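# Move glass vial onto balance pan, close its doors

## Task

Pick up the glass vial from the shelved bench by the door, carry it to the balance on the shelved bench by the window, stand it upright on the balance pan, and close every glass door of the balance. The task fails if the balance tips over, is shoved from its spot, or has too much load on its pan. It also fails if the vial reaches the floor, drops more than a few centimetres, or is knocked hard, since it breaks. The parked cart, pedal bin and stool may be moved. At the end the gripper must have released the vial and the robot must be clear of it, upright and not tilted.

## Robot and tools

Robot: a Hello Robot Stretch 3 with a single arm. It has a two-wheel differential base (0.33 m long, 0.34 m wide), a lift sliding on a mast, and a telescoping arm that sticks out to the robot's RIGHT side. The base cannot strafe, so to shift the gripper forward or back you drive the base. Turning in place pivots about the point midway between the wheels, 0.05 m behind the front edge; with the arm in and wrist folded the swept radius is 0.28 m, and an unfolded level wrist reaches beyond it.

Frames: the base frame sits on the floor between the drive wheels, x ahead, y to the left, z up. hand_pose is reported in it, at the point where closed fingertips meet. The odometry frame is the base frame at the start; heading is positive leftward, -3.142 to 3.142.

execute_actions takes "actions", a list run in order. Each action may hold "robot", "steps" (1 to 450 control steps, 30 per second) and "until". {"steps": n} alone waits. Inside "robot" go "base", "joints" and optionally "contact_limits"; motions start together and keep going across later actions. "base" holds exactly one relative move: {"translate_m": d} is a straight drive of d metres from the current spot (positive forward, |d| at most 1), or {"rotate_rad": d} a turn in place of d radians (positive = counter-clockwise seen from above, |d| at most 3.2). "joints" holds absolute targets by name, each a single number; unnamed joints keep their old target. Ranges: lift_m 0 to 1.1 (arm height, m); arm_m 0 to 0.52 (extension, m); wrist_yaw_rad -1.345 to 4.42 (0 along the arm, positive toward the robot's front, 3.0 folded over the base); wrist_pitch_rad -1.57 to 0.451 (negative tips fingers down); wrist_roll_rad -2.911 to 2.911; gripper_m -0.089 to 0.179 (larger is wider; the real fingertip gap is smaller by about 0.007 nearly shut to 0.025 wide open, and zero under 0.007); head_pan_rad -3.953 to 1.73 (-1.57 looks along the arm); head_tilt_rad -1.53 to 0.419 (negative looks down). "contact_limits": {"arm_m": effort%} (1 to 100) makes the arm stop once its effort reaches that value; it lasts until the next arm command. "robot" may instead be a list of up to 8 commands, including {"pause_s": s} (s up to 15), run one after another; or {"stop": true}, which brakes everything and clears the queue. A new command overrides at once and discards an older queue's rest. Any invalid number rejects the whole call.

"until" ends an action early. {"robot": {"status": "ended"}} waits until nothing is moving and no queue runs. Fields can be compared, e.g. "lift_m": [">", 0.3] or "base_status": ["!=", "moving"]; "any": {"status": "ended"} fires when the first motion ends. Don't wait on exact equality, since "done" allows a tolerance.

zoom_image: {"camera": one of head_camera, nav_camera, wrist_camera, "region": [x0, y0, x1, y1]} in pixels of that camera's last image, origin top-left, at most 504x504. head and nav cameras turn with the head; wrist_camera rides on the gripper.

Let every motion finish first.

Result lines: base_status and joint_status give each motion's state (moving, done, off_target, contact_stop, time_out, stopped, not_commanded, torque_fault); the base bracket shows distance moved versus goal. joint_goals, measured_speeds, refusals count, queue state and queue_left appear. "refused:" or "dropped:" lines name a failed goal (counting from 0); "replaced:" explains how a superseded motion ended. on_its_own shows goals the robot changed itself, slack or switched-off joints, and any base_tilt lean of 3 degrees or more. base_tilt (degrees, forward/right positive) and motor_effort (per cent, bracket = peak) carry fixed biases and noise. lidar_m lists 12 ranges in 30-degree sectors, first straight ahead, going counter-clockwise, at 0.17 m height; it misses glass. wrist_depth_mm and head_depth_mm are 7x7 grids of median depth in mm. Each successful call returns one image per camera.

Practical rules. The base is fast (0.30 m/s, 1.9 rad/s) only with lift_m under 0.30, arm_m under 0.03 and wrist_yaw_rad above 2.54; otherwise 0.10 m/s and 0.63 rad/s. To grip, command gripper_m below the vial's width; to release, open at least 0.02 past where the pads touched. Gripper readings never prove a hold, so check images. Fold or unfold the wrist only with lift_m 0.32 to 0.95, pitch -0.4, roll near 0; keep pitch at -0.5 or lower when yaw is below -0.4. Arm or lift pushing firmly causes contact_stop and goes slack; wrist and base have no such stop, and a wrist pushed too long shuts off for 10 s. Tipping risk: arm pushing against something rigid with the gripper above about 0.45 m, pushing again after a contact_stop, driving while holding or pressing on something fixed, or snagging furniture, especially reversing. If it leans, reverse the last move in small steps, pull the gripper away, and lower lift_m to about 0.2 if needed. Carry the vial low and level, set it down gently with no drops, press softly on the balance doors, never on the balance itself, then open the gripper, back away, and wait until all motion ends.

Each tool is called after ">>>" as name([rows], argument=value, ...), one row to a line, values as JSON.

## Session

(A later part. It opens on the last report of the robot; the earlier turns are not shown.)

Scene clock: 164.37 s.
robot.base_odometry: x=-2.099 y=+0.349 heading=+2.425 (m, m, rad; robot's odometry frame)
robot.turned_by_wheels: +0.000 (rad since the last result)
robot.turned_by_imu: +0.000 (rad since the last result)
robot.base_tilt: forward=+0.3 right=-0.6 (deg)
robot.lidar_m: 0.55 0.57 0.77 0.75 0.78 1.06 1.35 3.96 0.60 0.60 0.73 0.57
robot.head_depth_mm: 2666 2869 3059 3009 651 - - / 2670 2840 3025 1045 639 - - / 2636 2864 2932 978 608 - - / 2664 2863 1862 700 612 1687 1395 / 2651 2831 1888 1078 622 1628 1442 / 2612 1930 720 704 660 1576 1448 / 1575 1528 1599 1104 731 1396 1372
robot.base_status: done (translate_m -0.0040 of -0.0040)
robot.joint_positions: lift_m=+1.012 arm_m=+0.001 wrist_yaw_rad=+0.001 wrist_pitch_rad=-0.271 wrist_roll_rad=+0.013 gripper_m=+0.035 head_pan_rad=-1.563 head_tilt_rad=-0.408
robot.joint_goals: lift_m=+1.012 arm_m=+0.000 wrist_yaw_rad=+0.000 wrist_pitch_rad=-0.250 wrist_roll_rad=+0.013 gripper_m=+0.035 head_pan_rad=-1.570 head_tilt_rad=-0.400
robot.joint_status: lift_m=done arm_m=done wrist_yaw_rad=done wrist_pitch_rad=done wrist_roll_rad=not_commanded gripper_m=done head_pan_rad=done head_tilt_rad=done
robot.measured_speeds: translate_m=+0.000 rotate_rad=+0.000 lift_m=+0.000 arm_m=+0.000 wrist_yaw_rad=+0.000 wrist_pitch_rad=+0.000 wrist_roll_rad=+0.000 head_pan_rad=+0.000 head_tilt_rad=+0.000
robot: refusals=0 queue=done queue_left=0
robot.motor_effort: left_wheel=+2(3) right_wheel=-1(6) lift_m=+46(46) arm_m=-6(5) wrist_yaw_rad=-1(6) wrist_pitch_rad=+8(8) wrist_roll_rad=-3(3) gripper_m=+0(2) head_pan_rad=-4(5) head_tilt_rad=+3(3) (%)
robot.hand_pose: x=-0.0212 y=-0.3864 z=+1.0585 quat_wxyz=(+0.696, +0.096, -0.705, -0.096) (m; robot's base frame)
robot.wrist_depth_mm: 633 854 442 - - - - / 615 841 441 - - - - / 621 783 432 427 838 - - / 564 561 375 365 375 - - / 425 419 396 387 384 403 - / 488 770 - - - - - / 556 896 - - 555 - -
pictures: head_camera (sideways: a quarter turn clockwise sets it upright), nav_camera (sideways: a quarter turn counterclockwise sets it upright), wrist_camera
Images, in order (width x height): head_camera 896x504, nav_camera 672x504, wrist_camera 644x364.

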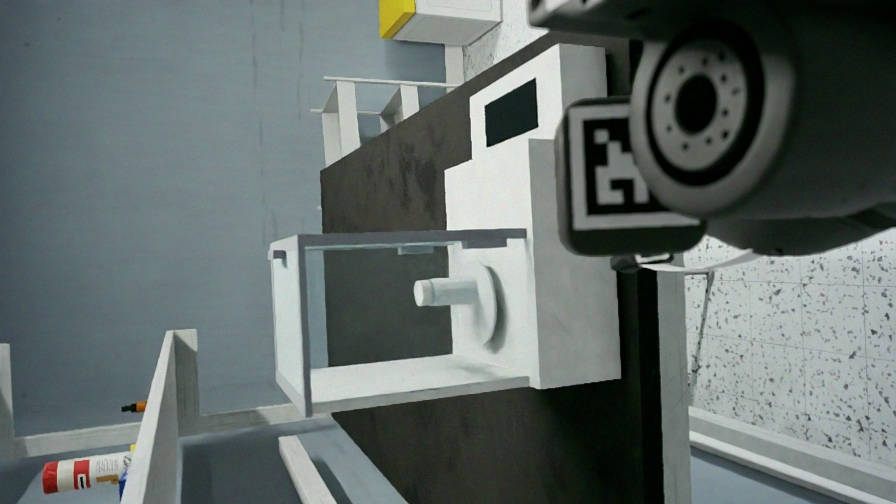

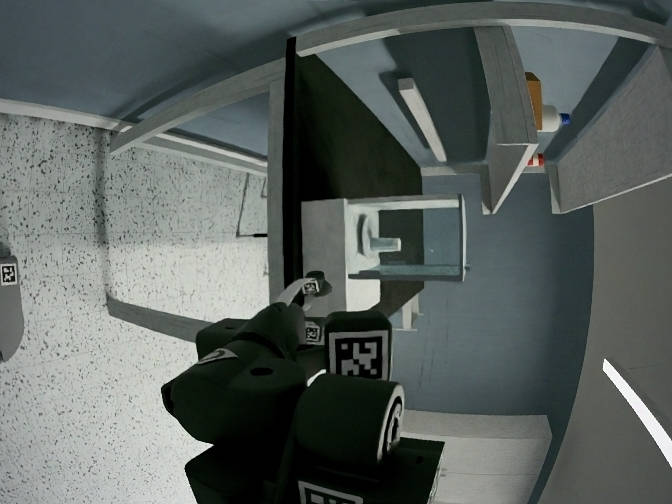

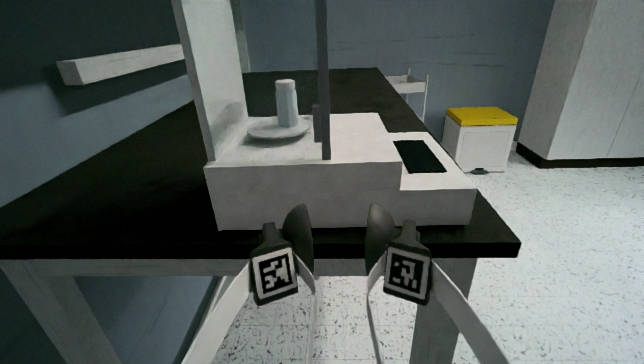

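>>> execute_actions([
  {"robot":{"joints":{"wrist_yaw_rad":1.5}},"steps":450,"until":{"robot":{"status":"ended"}}},
])

>>> finished_scene(scene=1)

Scene clock: 167.77 s.
robot.base_odometry: x=-2.099 y=+0.349 heading=+2.425 (m, m, rad; robot's odometry frame)
robot.turned_by_wheels: +0.000 (rad since the last result)
robot.turned_by_imu: +0.000 (rad since the last result)
robot.base_tilt: forward=+0.4 right=-0.6 (deg)
robot.lidar_m: 0.55 0.57 0.77 0.75 0.78 1.05 1.35 3.96 0.60 0.60 0.73 0.57
robot.head_depth_mm: 2701 2820 3048 3056 649 - - / 2673 2835 3026 1047 628 - - / 2661 2825 2932 980 619 - - / 2661 2837 1848 699 623 1678 1440 / 2695 2868 1894 1076 624 1636 1449 / 2610 1944 719 703 659 1577 1480 / 1579 1526 1605 1109 731 676 -
robot.base_status: done (translate_m -0.0040 of -0.0040)
robot.joint_positions: lift_m=+1.012 arm_m=+0.001 wrist_yaw_rad=+1.497 wrist_pitch_rad=-0.271 wrist_roll_rad=+0.013 gripper_m=+0.035 head_pan_rad=-1.563 head_tilt_rad=-0.408
robot.joint_goals: lift_m=+1.012 arm_m=+0.000 wrist_yaw_rad=+1.500 wrist_pitch_rad=-0.250 wrist_roll_rad=+0.013 gripper_m=+0.035 head_pan_rad=-1.570 head_tilt_rad=-0.400
robot.joint_status: lift_m=done arm_m=done wrist_yaw_rad=done wrist_pitch_rad=done wrist_roll_rad=not_commanded gripper_m=done head_pan_rad=done head_tilt_rad=done
robot.measured_speeds: translate_m=+0.000 rotate_rad=+0.000 lift_m=+0.000 arm_m=+0.000 wrist_yaw_rad=+0.000 wrist_pitch_rad=+0.000 wrist_roll_rad=+0.000 head_pan_rad=+0.000 head_tilt_rad=+0.000
robot: refusals=0 queue=done queue_left=0
robot.motor_effort: left_wheel=+2(2) right_wheel=-1(1) lift_m=+46(46) arm_m=-5(6) wrist_yaw_rad=+2(2) wrist_pitch_rad=+9(9) wrist_roll_rad=-3(3) gripper_m=+0(0) head_pan_rad=-5(4) head_tilt_rad=+3(3) (%)
robot.hand_pose: x=+0.2184 y=-0.1637 z=+1.0585 quat_wxyz=(+0.576, +0.549, -0.452, +0.403) (m; robot's base frame)
robot.wrist_depth_mm: 407 408 413 419 420 428 426 / 434 439 442 451 454 459 451 / 469 474 477 482 494 498 468 / 506 520 519 534 536 544 479 / 559 561 570 585 580 600 486 / 613 623 628 650 674 668 540 / 675 693 705 721 730 723 750
pictures: head_camera (sideways: a quarter turn clockwise sets it upright), nav_camera (sideways: a quarter turn counterclockwise sets it upright), wrist_camera
Images, in order (width x height): head_camera 896x504, nav_camera 672x504, wrist_camera 644x364.

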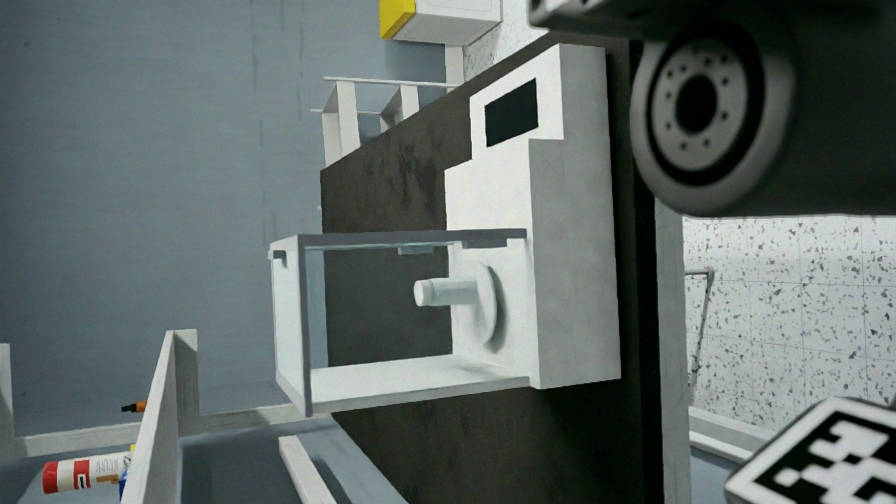

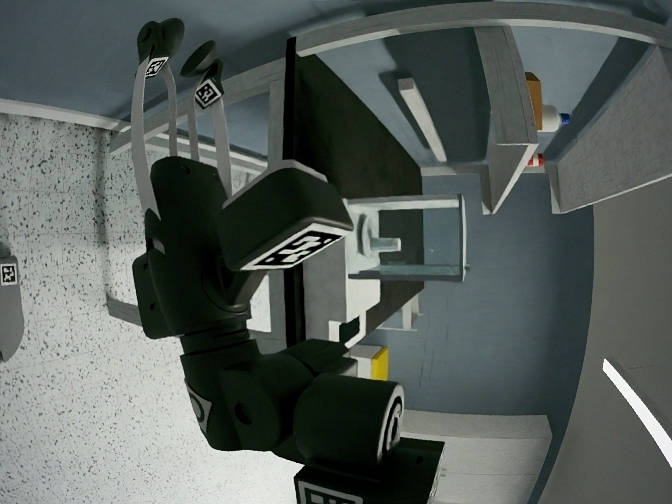

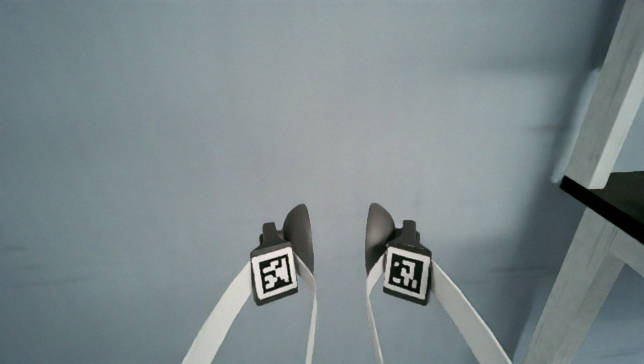

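The scene is finished: the task was done.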